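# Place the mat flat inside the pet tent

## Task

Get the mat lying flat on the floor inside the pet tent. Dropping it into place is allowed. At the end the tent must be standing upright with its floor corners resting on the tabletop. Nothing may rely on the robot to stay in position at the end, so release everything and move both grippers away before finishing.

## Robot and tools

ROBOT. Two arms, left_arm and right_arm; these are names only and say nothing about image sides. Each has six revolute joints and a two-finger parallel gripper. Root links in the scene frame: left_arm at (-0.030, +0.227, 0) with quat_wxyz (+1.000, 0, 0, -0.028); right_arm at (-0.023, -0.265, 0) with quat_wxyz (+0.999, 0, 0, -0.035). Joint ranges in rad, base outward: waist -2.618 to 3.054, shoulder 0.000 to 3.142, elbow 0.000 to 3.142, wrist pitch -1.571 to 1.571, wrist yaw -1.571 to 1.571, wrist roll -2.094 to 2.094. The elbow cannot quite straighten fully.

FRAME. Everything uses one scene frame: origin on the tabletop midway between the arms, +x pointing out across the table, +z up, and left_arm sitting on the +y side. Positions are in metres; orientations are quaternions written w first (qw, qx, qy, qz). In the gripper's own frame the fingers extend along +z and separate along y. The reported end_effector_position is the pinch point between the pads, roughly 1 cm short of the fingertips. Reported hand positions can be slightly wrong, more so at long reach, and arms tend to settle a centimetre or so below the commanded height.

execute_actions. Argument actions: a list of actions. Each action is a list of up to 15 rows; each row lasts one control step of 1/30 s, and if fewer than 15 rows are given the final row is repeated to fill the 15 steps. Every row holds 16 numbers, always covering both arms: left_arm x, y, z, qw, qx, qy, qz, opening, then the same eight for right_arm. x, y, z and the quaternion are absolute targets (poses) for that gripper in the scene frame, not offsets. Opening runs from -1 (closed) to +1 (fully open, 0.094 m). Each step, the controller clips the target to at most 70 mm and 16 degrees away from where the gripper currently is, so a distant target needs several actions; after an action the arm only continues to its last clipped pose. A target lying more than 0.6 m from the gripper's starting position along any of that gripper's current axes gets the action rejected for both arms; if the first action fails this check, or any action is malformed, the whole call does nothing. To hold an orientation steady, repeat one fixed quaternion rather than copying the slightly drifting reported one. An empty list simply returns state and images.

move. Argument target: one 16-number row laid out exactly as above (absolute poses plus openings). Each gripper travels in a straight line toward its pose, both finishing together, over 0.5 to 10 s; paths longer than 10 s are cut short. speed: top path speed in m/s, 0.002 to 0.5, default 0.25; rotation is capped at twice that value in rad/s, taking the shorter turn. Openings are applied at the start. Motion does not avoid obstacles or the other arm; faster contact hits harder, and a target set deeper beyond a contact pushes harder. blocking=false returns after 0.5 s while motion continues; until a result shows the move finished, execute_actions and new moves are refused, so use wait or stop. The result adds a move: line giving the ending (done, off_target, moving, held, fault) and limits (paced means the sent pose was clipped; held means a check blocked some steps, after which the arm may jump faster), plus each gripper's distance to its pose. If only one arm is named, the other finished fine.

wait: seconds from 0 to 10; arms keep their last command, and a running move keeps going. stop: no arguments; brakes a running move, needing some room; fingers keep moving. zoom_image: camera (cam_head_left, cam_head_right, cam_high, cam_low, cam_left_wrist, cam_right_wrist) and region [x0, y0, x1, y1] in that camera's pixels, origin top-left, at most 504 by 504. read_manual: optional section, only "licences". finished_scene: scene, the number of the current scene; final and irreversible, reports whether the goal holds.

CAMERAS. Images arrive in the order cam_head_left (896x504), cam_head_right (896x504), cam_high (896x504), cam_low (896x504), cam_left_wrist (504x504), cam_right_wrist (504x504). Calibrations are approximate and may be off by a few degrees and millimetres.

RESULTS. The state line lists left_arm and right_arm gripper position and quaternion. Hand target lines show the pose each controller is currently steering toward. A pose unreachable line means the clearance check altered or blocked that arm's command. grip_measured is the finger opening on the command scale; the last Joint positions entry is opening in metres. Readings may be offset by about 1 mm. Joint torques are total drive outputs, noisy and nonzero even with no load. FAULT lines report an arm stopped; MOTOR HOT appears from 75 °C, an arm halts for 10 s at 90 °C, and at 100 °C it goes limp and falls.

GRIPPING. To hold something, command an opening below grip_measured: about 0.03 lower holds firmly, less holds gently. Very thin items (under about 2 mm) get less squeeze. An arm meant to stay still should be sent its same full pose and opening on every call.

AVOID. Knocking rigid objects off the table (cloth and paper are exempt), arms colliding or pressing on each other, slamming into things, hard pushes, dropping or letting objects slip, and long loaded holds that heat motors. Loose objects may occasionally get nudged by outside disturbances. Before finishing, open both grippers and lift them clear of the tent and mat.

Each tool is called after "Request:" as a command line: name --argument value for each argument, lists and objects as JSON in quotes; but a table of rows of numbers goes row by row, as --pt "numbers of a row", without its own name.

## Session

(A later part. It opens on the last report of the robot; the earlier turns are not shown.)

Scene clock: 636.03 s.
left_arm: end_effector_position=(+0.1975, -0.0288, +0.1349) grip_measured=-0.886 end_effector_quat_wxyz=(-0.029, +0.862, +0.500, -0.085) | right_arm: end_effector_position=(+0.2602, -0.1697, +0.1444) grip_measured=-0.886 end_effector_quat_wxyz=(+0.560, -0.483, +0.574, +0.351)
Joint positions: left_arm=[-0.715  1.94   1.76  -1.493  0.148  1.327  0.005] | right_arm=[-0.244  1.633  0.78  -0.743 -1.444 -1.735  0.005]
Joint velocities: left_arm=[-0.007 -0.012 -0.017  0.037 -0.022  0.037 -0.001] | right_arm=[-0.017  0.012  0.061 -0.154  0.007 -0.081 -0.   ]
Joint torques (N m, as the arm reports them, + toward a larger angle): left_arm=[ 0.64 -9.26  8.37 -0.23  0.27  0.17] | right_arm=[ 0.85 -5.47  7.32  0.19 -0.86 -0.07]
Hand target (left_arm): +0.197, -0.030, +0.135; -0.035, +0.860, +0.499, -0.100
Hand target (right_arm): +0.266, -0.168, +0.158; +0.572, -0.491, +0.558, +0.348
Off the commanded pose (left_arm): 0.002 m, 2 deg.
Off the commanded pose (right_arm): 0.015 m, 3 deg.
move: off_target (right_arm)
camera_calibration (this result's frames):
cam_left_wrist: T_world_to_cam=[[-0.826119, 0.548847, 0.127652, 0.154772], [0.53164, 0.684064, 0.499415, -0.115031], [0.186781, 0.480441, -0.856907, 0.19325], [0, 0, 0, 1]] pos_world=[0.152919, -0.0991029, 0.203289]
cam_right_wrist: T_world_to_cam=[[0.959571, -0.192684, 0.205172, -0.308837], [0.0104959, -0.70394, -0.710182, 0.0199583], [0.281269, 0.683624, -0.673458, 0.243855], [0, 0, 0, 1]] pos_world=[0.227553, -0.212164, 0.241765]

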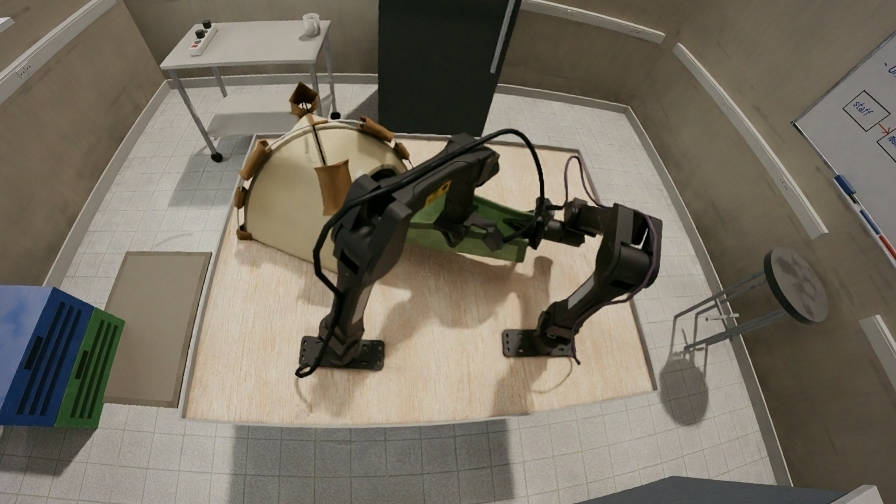

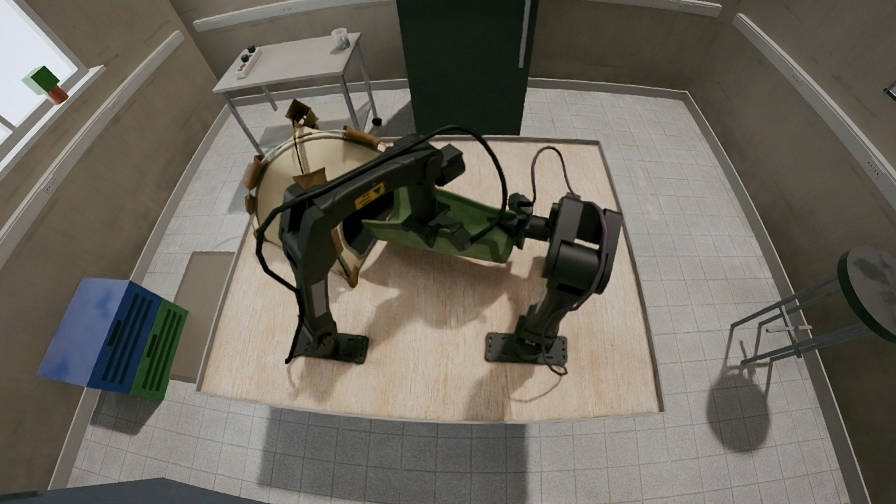

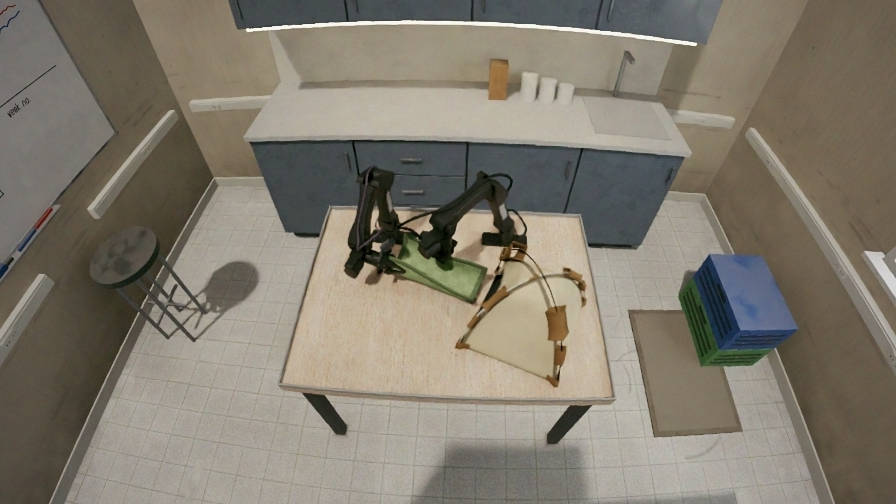

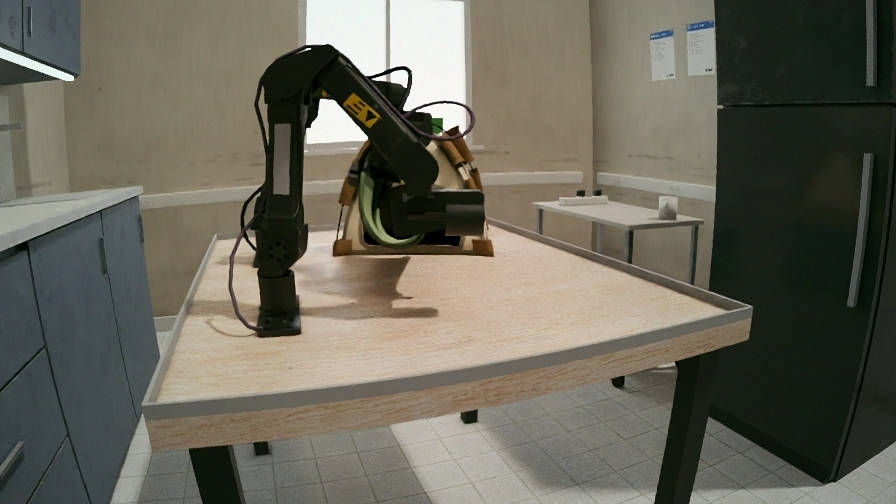

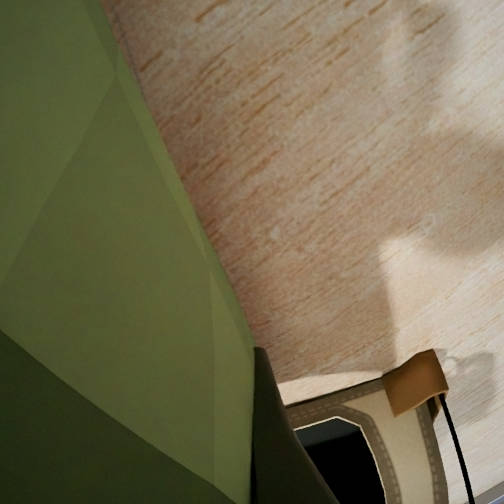

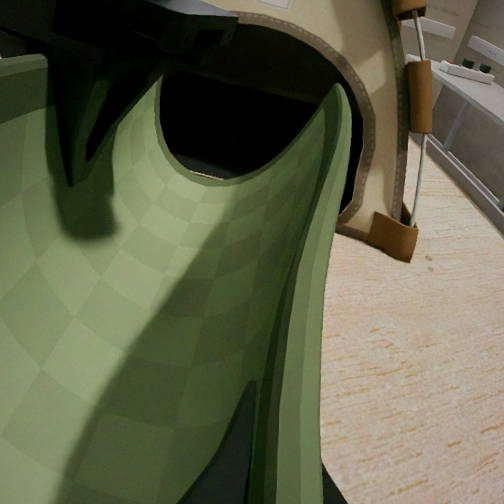

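Request:
zoom_image --camera "cam_low" --region '[320, 150, 500, 290]'

Region (320, 150, 500, 290) of cam_low's 896x504 image, scaled by 2.800, with more detail than that image has.

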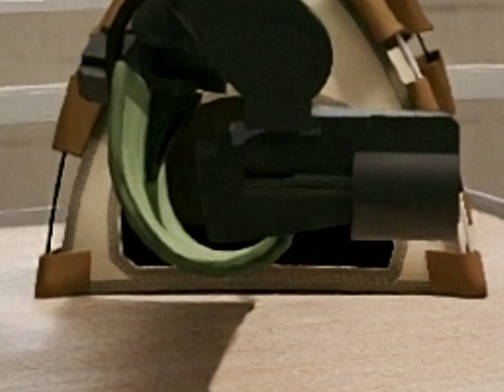

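Request:
move --target '[0.2126,0.0068,0.131,-0.0336,0.8598,0.4996,-0.0999,-0.92,0.2826,-0.1312,0.153,0.5706,-0.4924,0.5566,0.3496,-0.92]' --speed 0.06

Scene clock: 647.57 s.
left_arm: end_effector_position=(+0.2172, +0.0019, +0.1271) grip_measured=-0.886 end_effector_quat_wxyz=(-0.035, +0.860, +0.501, -0.095) | right_arm: end_effector_position=(+0.2891, -0.1370, +0.1468) grip_measured=-0.886 end_effector_quat_wxyz=(+0.565, -0.482, +0.573, +0.347)
Joint positions: left_arm=[-0.607  1.94   1.725 -1.493  0.15   1.434  0.005] | right_arm=[-0.09   1.567  0.577  0.343 -1.369 -0.786  0.005]
Joint velocities: left_arm=[0.007 0.002 0.022 0.007 0.007 0.022 0.   ] | right_arm=[-0.017 -0.007 -0.042  0.125 -0.007 -0.051  0.001]
Joint torques (N m, as the arm reports them, + toward a larger angle): left_arm=[  0.72 -12.89   3.84  -0.12   0.16   0.15] | right_arm=[ 1.2  -6.59  3.57  1.72 -0.52  0.14]
Hand target (left_arm): +0.212, +0.007, +0.131; -0.035, +0.860, +0.499, -0.100
Hand target (right_arm): +0.283, -0.131, +0.153; +0.571, -0.492, +0.557, +0.349
Off the commanded pose (left_arm): 0.008 m, 1 deg.
Off the commanded pose (right_arm): 0.011 m, 2 deg.
move: off_target (right_arm)
camera_calibration (this result's frames):
cam_left_wrist: T_world_to_cam=[[-0.824865, 0.545602, 0.148042, 0.152288], [0.540825, 0.685311, 0.487706, -0.143132], [0.164638, 0.482356, -0.860364, 0.173411], [0, 0, 0, 1]] pos_world=[0.174476, -0.0686445, 0.196457]
cam_right_wrist: T_world_to_cam=[[0.955616, -0.202462, 0.214025, -0.332264], [0.0108509, -0.701777, -0.712314, 0.0448179], [0.294414, 0.683021, -0.668433, 0.210386], [0, 0, 0, 1]] pos_world=[0.25509, -0.179517, 0.243666]

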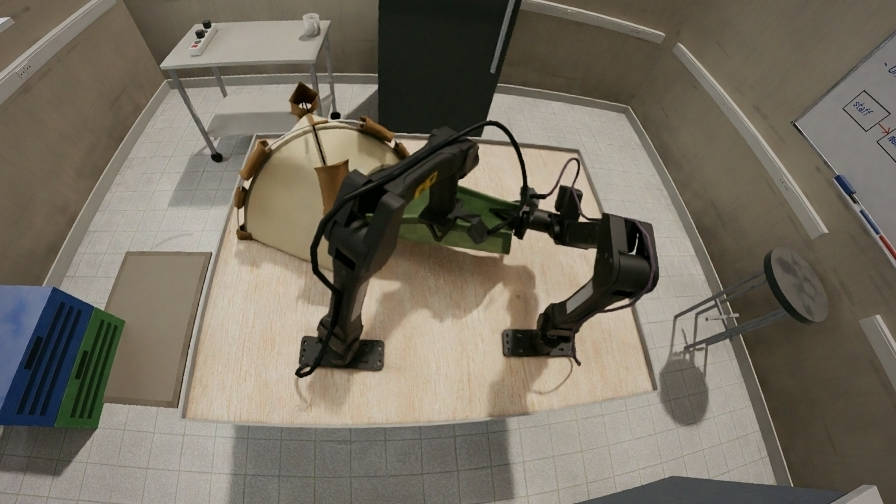

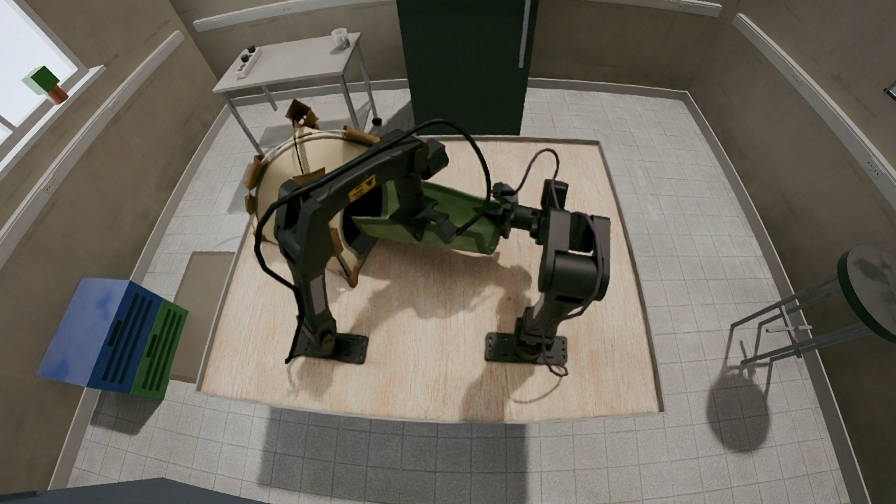

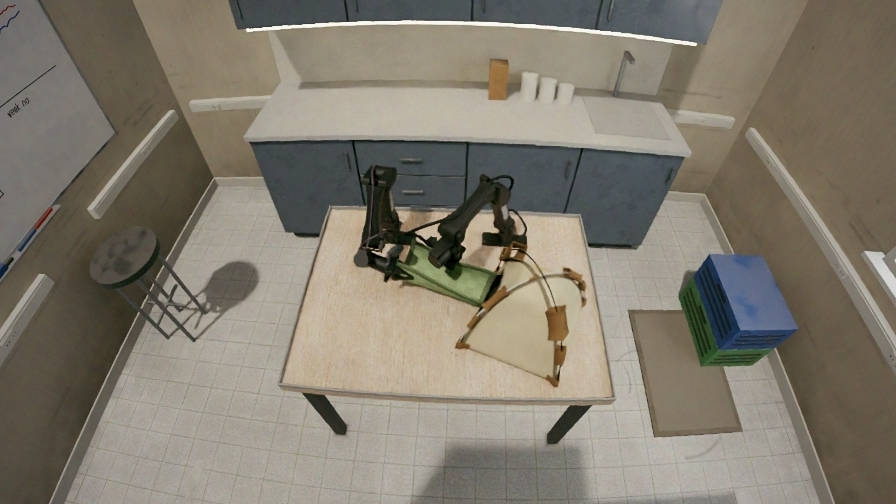

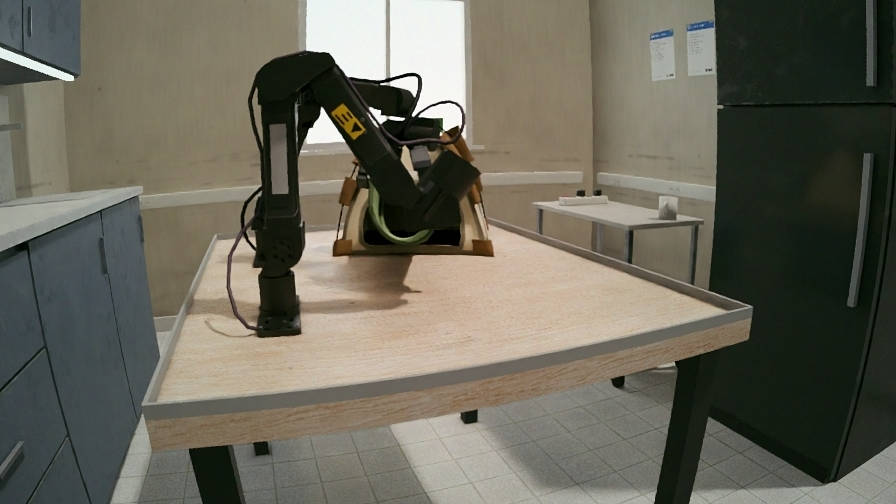

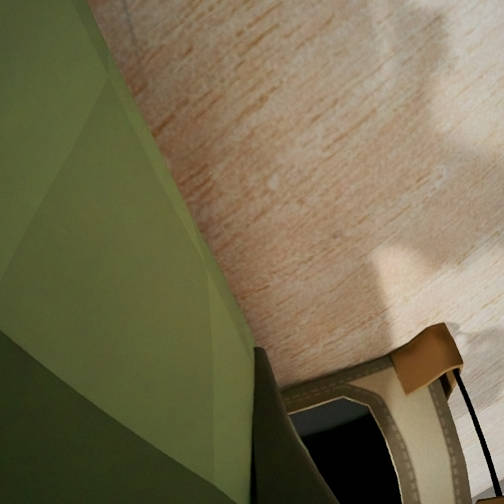

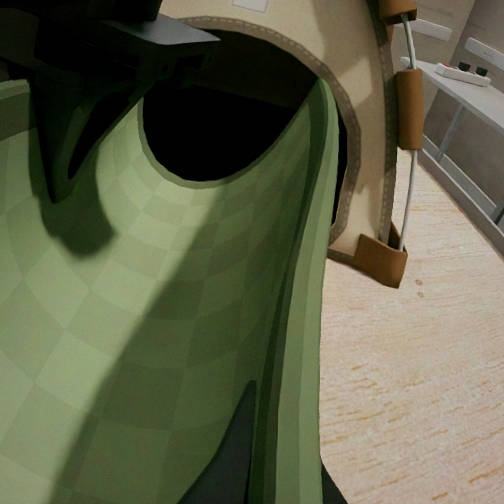

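Request:
zoom_image --camera "cam_head_right" --region '[310, 150, 450, 290]'

Request:
zoom_image --camera "cam_low" --region '[320, 150, 500, 290]'

Region (310, 150, 450, 290) of cam_head_right's 896x504 image, scaled by 3.600, with more detail than that image has.

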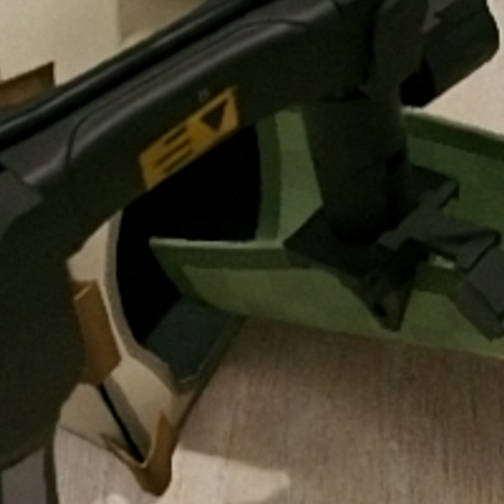

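Region (320, 150, 500, 290) of cam_low's 896x504 image, scaled by 2.800, with more detail than that image has.

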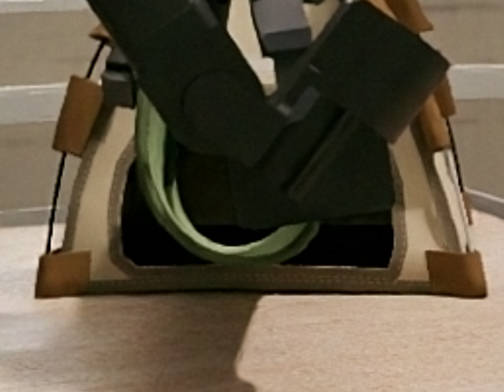

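Request:
move --target '[0.215,0.008,0.123,-0.0336,0.8598,0.4996,-0.0999,-0.92,0.266,-0.124,0.139,0.5706,-0.4924,0.5566,0.3496,-0.92]' --speed 0.05

Scene clock: 662.20 s.
left_arm: end_effector_position=(+0.2145, +0.0072, +0.1214) grip_measured=-0.886 end_effector_quat_wxyz=(-0.045, +0.858, +0.501, -0.099) | right_arm: end_effector_position=(+0.2738, -0.1304, +0.1314) grip_measured=-0.886 end_effector_quat_wxyz=(+0.564, -0.482, +0.574, +0.347)
Joint positions: left_arm=[-0.6    1.94   1.699 -1.49   0.148  1.44   0.005] | right_arm=[-0.073  1.567  0.48   0.478 -1.354 -0.746  0.005]
Joint velocities: left_arm=[-0.002 -0.002  0.002 -0.007 -0.022 -0.037 -0.   ] | right_arm=[ 0.017 -0.022 -0.012  0.066 -0.007  0.037  0.001]
Joint torques (N m, as the arm reports them, + toward a larger angle): left_arm=[  0.8  -12.41   4.04   0.1    0.14   0.15] | right_arm=[ 1.17 -6.82  3.14  1.69 -0.55  0.02]
Hand target (left_arm): +0.215, +0.008, +0.123; -0.034, +0.860, +0.500, -0.100
Hand target (right_arm): +0.266, -0.124, +0.139; +0.570, -0.493, +0.557, +0.350
Off the commanded pose (left_arm): 0.002 m, 1 deg.
Off the commanded pose (right_arm): 0.013 m, 2 deg.
move: off_target (right_arm)
camera_calibration (this result's frames):
cam_left_wrist: T_world_to_cam=[[-0.822329, 0.543146, 0.169608, 0.144909], [0.548848, 0.678483, 0.488289, -0.144194], [0.150136, 0.494624, -0.856041, 0.16888], [0, 0, 0, 1]] pos_world=[0.172949, -0.0644055, 0.190399]
cam_right_wrist: T_world_to_cam=[[0.956098, -0.201915, 0.212386, -0.312889], [0.00952144, -0.702961, -0.711165, 0.0387734], [0.292894, 0.681965, -0.670176, 0.200566], [0, 0, 0, 1]] pos_world=[0.240039, -0.1727, 0.228442]

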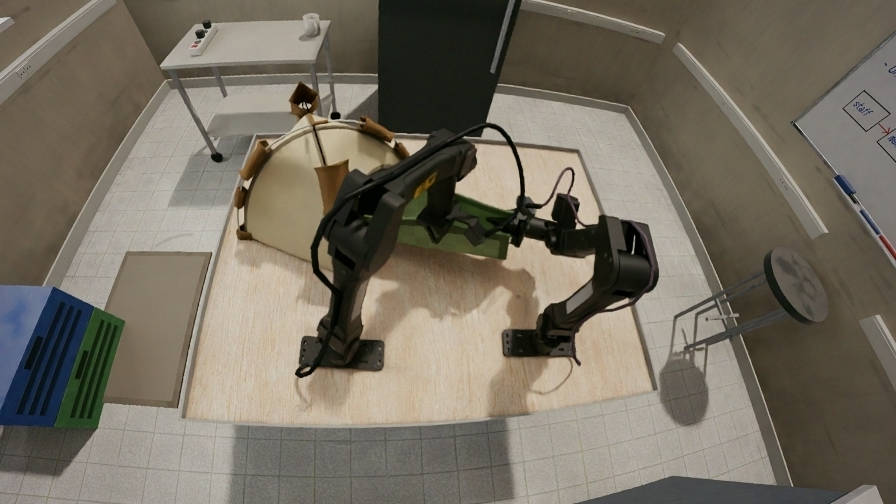

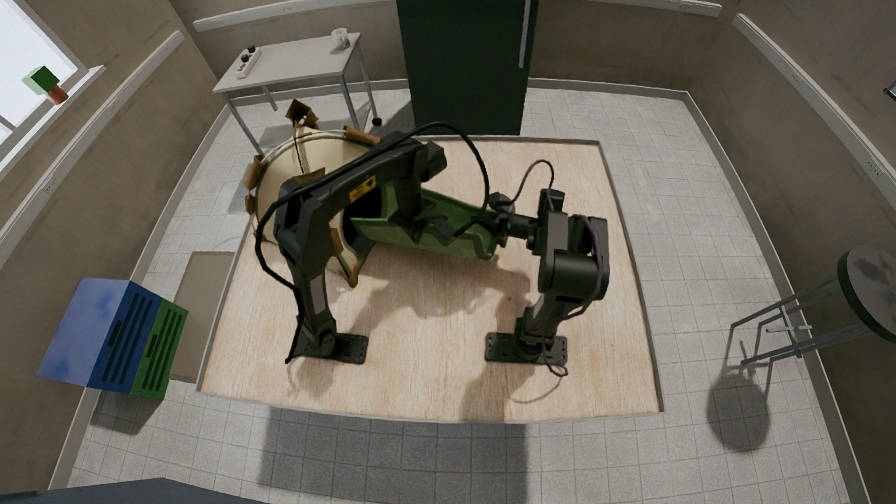

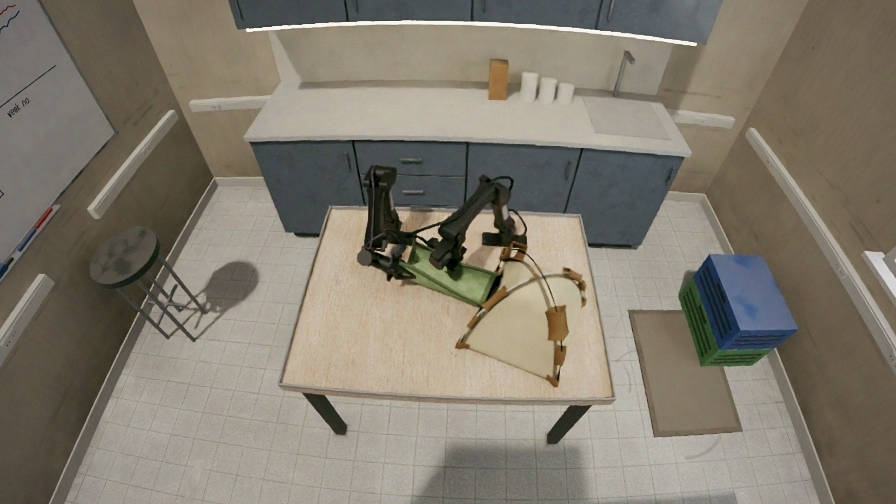

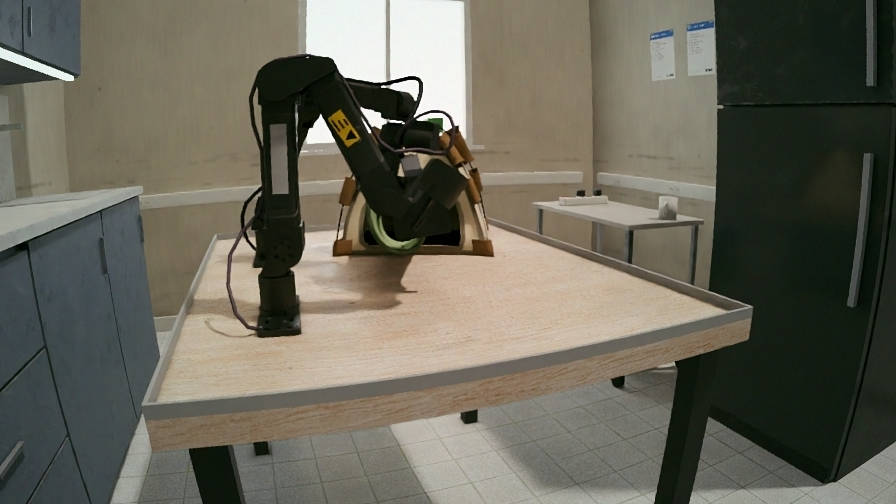

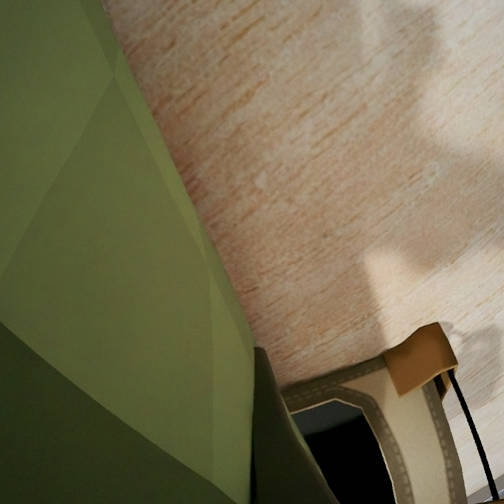

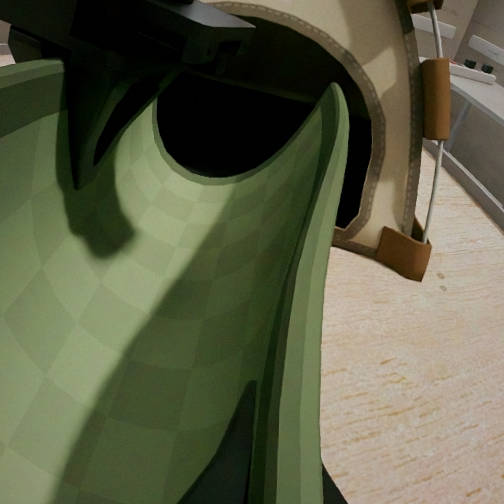

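Request:
move --target '[0.2346,0.0428,0.119,-0.0336,0.8598,0.4996,-0.0999,-0.92,0.2816,-0.0872,0.135,0.5706,-0.4924,0.5566,0.3496,-0.92]' --speed 0.05

Scene clock: 666.17 s.
left_arm: end_effector_position=(+0.2345, +0.0430, +0.1153) grip_measured=-0.886 end_effector_quat_wxyz=(-0.050, +0.857, +0.503, -0.101) | right_arm: end_effector_position=(+0.2907, -0.0923, +0.1407) grip_measured=-0.886 end_effector_quat_wxyz=(+0.577, -0.490, +0.560, +0.337)
Joint positions: left_arm=[-0.484  1.94   1.672 -1.489  0.13   1.553  0.005] | right_arm=[ 0.083  1.639  0.479  0.846 -1.219 -0.486  0.005]
Joint velocities: left_arm=[-0.002  0.007  0.002  0.022  0.066  0.022 -0.   ] | right_arm=[ 0.007  0.017 -0.002  0.022 -0.051  0.095 -0.001]
Joint torques (N m, as the arm reports them, + toward a larger angle): left_arm=[  0.53 -13.04   3.89   0.03   0.17   0.16] | right_arm=[ 1.17 -4.37  2.33  1.99 -0.32  0.1 ]
Hand target (left_arm): +0.234, +0.043, +0.119; -0.035, +0.860, +0.500, -0.100
Hand target (right_arm): +0.281, -0.087, +0.135; +0.571, -0.492, +0.556, +0.349
Off the commanded pose (left_arm): 0.004 m, 2 deg.
Off the commanded pose (right_arm): 0.012 m, 2 deg.
move: off_target (right_arm)
camera_calibration (this result's frames):
cam_left_wrist: T_world_to_cam=[[-0.822227, 0.540163, 0.179348, 0.14193], [0.551354, 0.677726, 0.486514, -0.176853], [0.141248, 0.49891, -0.855066, 0.144736], [0, 0, 0, 1]] pos_world=[0.193763, -0.029018, 0.184345]
cam_right_wrist: T_world_to_cam=[[0.945839, -0.199914, 0.255778, -0.326258], [0.0441447, -0.70137, -0.711429, 0.0620951], [0.321619, 0.684189, -0.654558, 0.165518], [0, 0, 0, 1]] pos_world=[0.252612, -0.134918, 0.235967]

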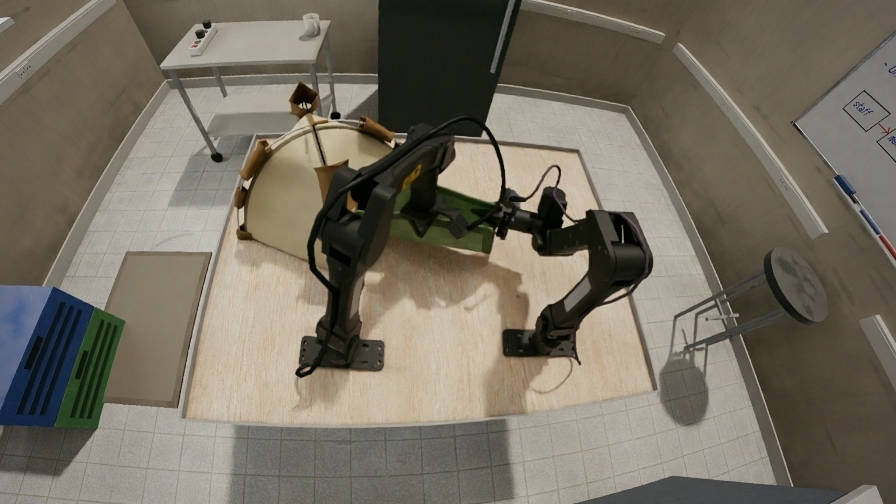

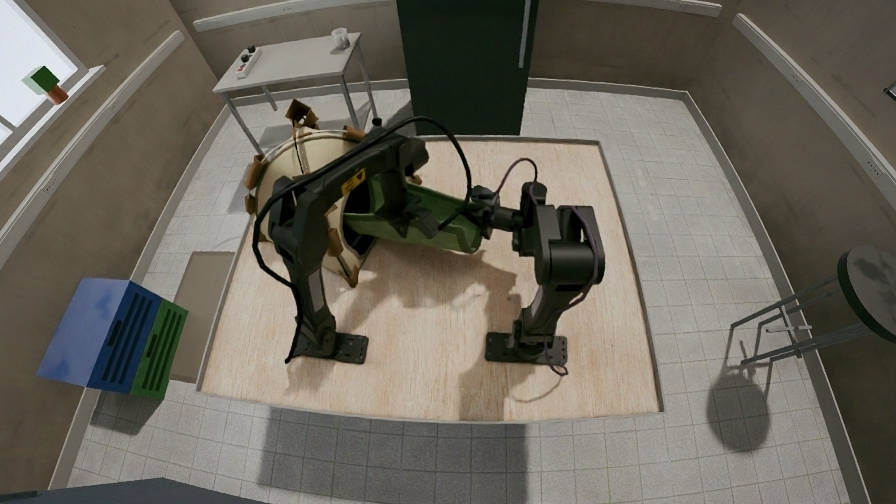

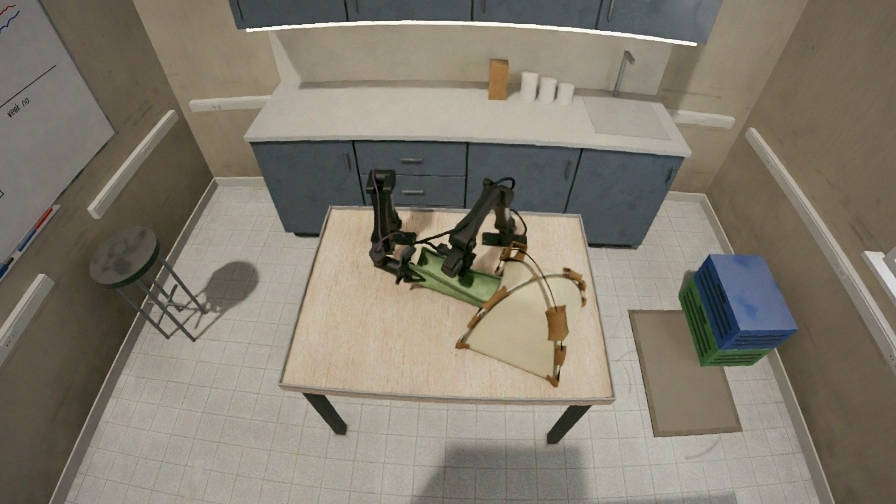

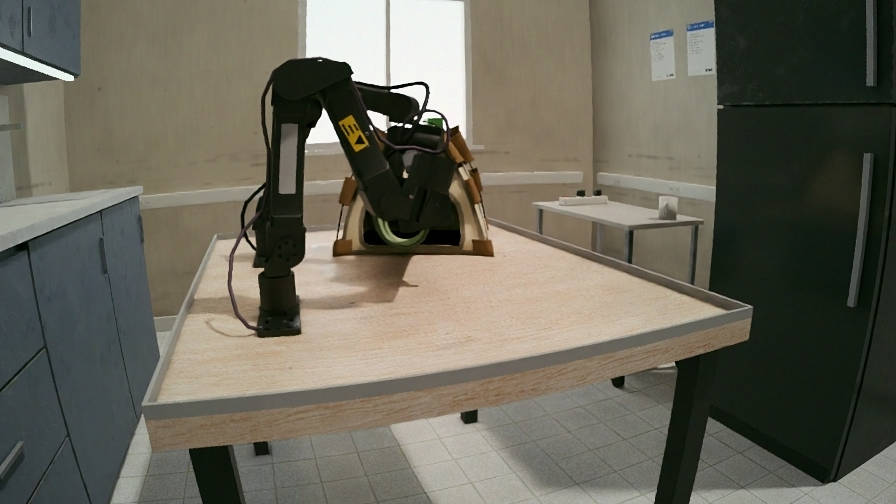

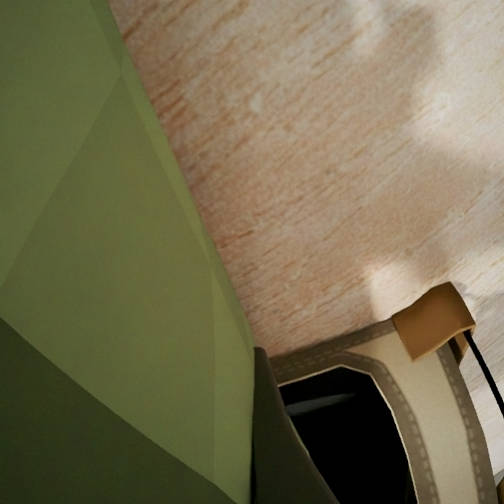

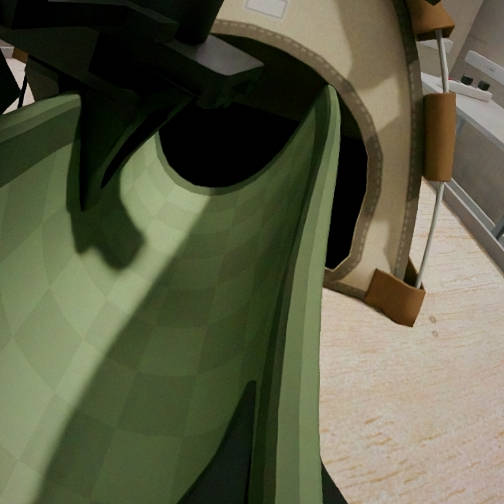

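Request:
zoom_image --camera "cam_right_wrist" --region '[270, 40, 390, 160]'

Region (270, 40, 390, 160) of cam_right_wrist's 504x504 image, scaled by 4.200, with more detail than that image has.

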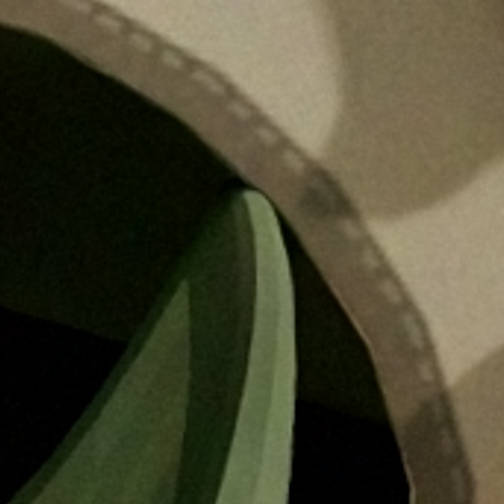

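Request:
execute_actions --actions '[[[0.2346,0.0428,0.119,-0.0336,0.8598,0.4996,-0.0999,-0.92,0.2816,-0.0872,0.133,0.5706,-0.4924,0.5566,0.3496,-0.92],[0.2346,0.0428,0.119,-0.0336,0.8598,0.4996,-0.0999,-0.92,0.2816,-0.0872,0.131,0.5706,-0.4924,0.5566,0.3496,-0.92],[0.2346,0.0428,0.119,-0.0336,0.8598,0.4996,-0.0999,-0.92,0.2816,-0.0872,0.129,0.5706,-0.4924,0.5566,0.3496,-0.92],[0.2346,0.0428,0.119,-0.0336,0.8598,0.4996,-0.0999,-0.92,0.2816,-0.0872,0.127,0.5706,-0.4924,0.5566,0.3496,-0.92],[0.2346,0.0428,0.119,-0.0336,0.8598,0.4996,-0.0999,-0.92,0.2816,-0.0872,0.125,0.5706,-0.4924,0.5566,0.3496,-0.92],[0.2346,0.0428,0.119,-0.0336,0.8598,0.4996,-0.0999,-0.92,0.2816,-0.0872,0.123,0.5706,-0.4924,0.5566,0.3496,-0.92],[0.2346,0.0428,0.119,-0.0336,0.8598,0.4996,-0.0999,-0.92,0.2816,-0.0872,0.121,0.5706,-0.4924,0.5566,0.3496,-0.92],[0.2346,0.0428,0.119,-0.0336,0.8598,0.4996,-0.0999,-0.92,0.2816,-0.0872,0.120,0.5706,-0.4924,0.5566,0.3496,-0.92]],[[0.2354,0.0446,0.119,-0.0336,0.8598,0.4996,-0.0999,-0.92,0.2824,-0.0854,0.120,0.5706,-0.4924,0.5566,0.3496,-0.92],[0.2362,0.0465,0.119,-0.0336,0.8598,0.4996,-0.0999,-0.92,0.2832,-0.0835,0.120,0.5706,-0.4924,0.5566,0.3496,-0.92],[0.2369,0.0483,0.1185,-0.0336,0.8598,0.4996,-0.0999,-0.92,0.2839,-0.0817,0.120,0.5706,-0.4924,0.5566,0.3496,-0.92],[0.2377,0.0502,0.1185,-0.0336,0.8598,0.4996,-0.0999,-0.92,0.2847,-0.0798,0.120,0.5706,-0.4924,0.5566,0.3496,-0.92],[0.2385,0.052,0.118,-0.0336,0.8598,0.4996,-0.0999,-0.92,0.2855,-0.078,0.1195,0.5706,-0.4924,0.5566,0.3496,-0.92],[0.2393,0.0538,0.118,-0.0336,0.8598,0.4996,-0.0999,-0.92,0.2863,-0.0762,0.1195,0.5706,-0.4924,0.5566,0.3496,-0.92],[0.2401,0.0557,0.118,-0.0336,0.8598,0.4996,-0.0999,-0.92,0.2871,-0.0743,0.119,0.5706,-0.4924,0.5566,0.3496,-0.92],[0.2408,0.0575,0.1175,-0.0336,0.8598,0.4996,-0.0999,-0.92,0.2878,-0.0725,0.119,0.5706,-0.4924,0.5566,0.3496,-0.92],[0.2416,0.0594,0.1175,-0.0336,0.8598,0.4996,-0.0999,-0.92,0.2886,-0.0706,0.119,0.5706,-0.4924,0.5566,0.3496,-0.92],[0.2424,0.0612,0.117,-0.0336,0.8598,0.4996,-0.0999,-0.92,0.2894,-0.0688,0.1185,0.5706,-0.4924,0.5566,0.3496,-0.92],[0.2432,0.063,0.117,-0.0336,0.8598,0.4996,-0.0999,-0.92,0.2902,-0.067,0.1185,0.5706,-0.4924,0.5566,0.3496,-0.92],[0.244,0.0649,0.117,-0.0336,0.8598,0.4996,-0.0999,-0.92,0.291,-0.0651,0.118,0.5706,-0.4924,0.5566,0.3496,-0.92],[0.2447,0.0667,0.1165,-0.0336,0.8598,0.4996,-0.0999,-0.92,0.2917,-0.0633,0.118,0.5706,-0.4924,0.5566,0.3496,-0.92],[0.2455,0.0686,0.1165,-0.0336,0.8598,0.4996,-0.0999,-0.92,0.2925,-0.0614,0.118,0.5706,-0.4924,0.5566,0.3496,-0.92],[0.2463,0.0704,0.116,-0.0336,0.8598,0.4996,-0.0999,-0.92,0.2933,-0.0596,0.118,0.5706,-0.4924,0.5566,0.3496,-0.92]]]'

Scene clock: 687.73 s.
left_arm: end_effector_position=(+0.2447, +0.0667, +0.1142) grip_measured=-0.886 end_effector_quat_wxyz=(-0.048, +0.854, +0.507, -0.101) | right_arm: end_effector_position=(+0.2881, -0.0685, +0.1113) grip_measured=-0.886 end_effector_quat_wxyz=(+0.561, -0.487, +0.570, +0.351)
Joint positions: left_arm=[-0.411  1.929  1.653 -1.486  0.117  1.615  0.005] | right_arm=[ 0.172  1.775  0.455  1.014 -1.146 -0.429  0.005]
Joint velocities: left_arm=[ 0.159 -0.007 -0.027 -0.022 -0.081  0.168 -0.001] | right_arm=[ 0.183  0.125  0.002  0.125  0.212  0.095 -0.002]
Joint torques (N m, as the arm reports them, + toward a larger angle): left_arm=[  0.69 -12.64   3.9    0.04   0.16   0.16] | right_arm=[ 1.29 -4.86  5.46  1.98 -0.32  0.06]
Hand target (left_arm): +0.246, +0.070, +0.116; -0.035, +0.860, +0.500, -0.100
Hand target (right_arm): +0.292, -0.060, +0.118; +0.570, -0.493, +0.557, +0.350
Off the commanded pose (left_arm): 0.004 m, 2 deg.
Off the commanded pose (right_arm): 0.012 m, 2 deg.
camera_calibration (this result's frames):
cam_left_wrist: T_world_to_cam=[[-0.828565, 0.531122, 0.177173, 0.140111], [0.542667, 0.683917, 0.487617, -0.196452], [0.137812, 0.500168, -0.854892, 0.131204], [0, 0, 0, 1]] pos_world=[0.204617, -0.00568308, 0.183134]
cam_right_wrist: T_world_to_cam=[[0.959003, -0.186685, 0.213218, -0.309661], [0.0208247, -0.703912, -0.709981, 0.0643453], [0.28263, 0.685314, -0.671166, 0.144012], [0, 0, 0, 1]] pos_world=[0.254924, -0.111209, 0.208366]

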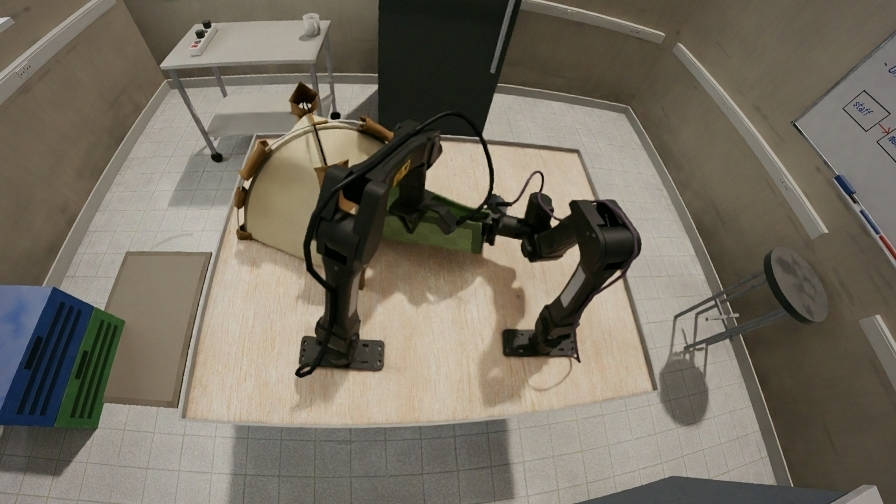

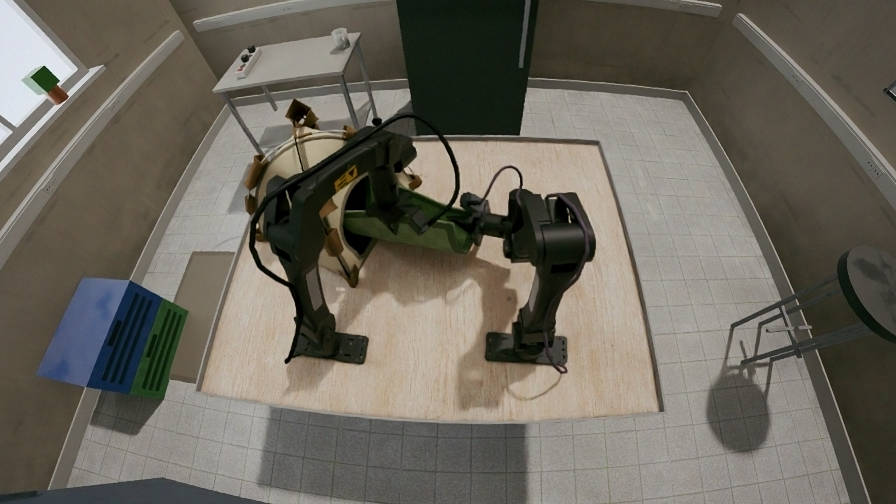

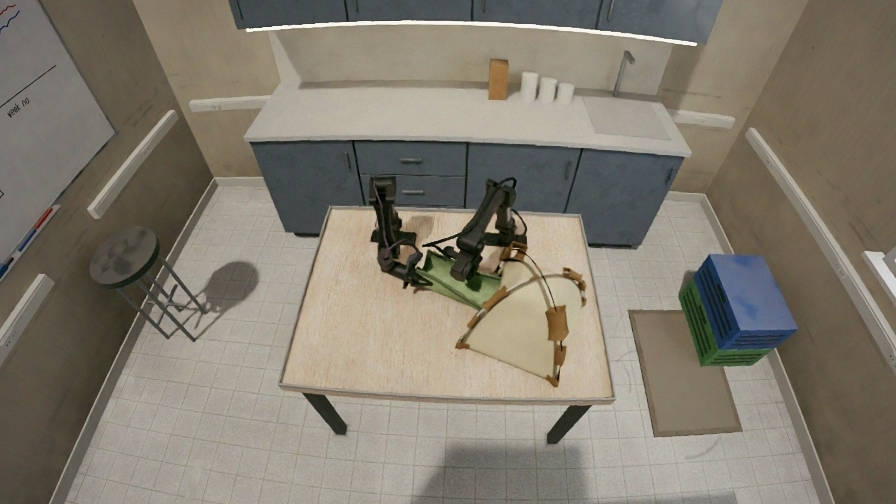

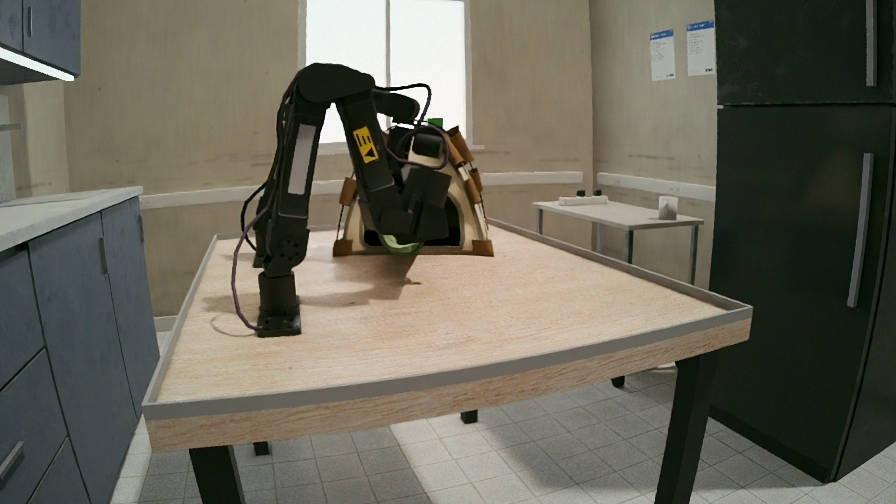

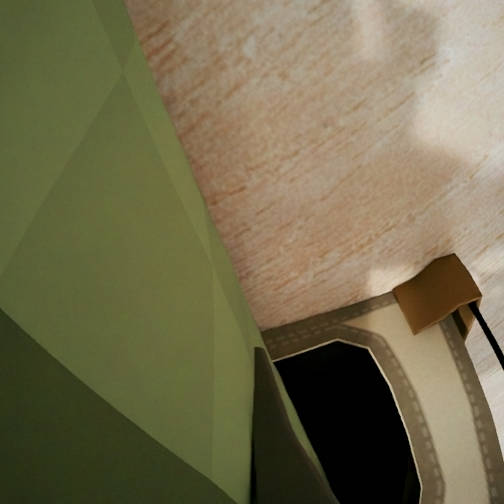

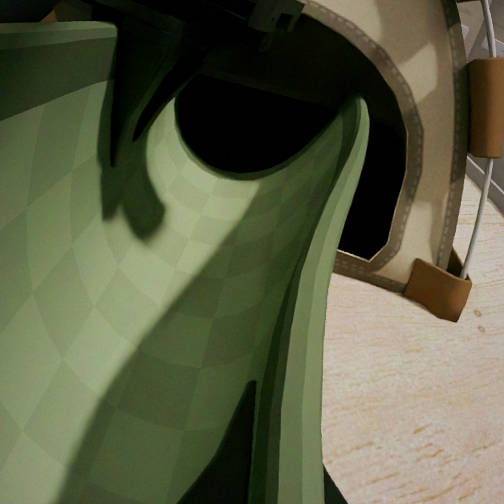

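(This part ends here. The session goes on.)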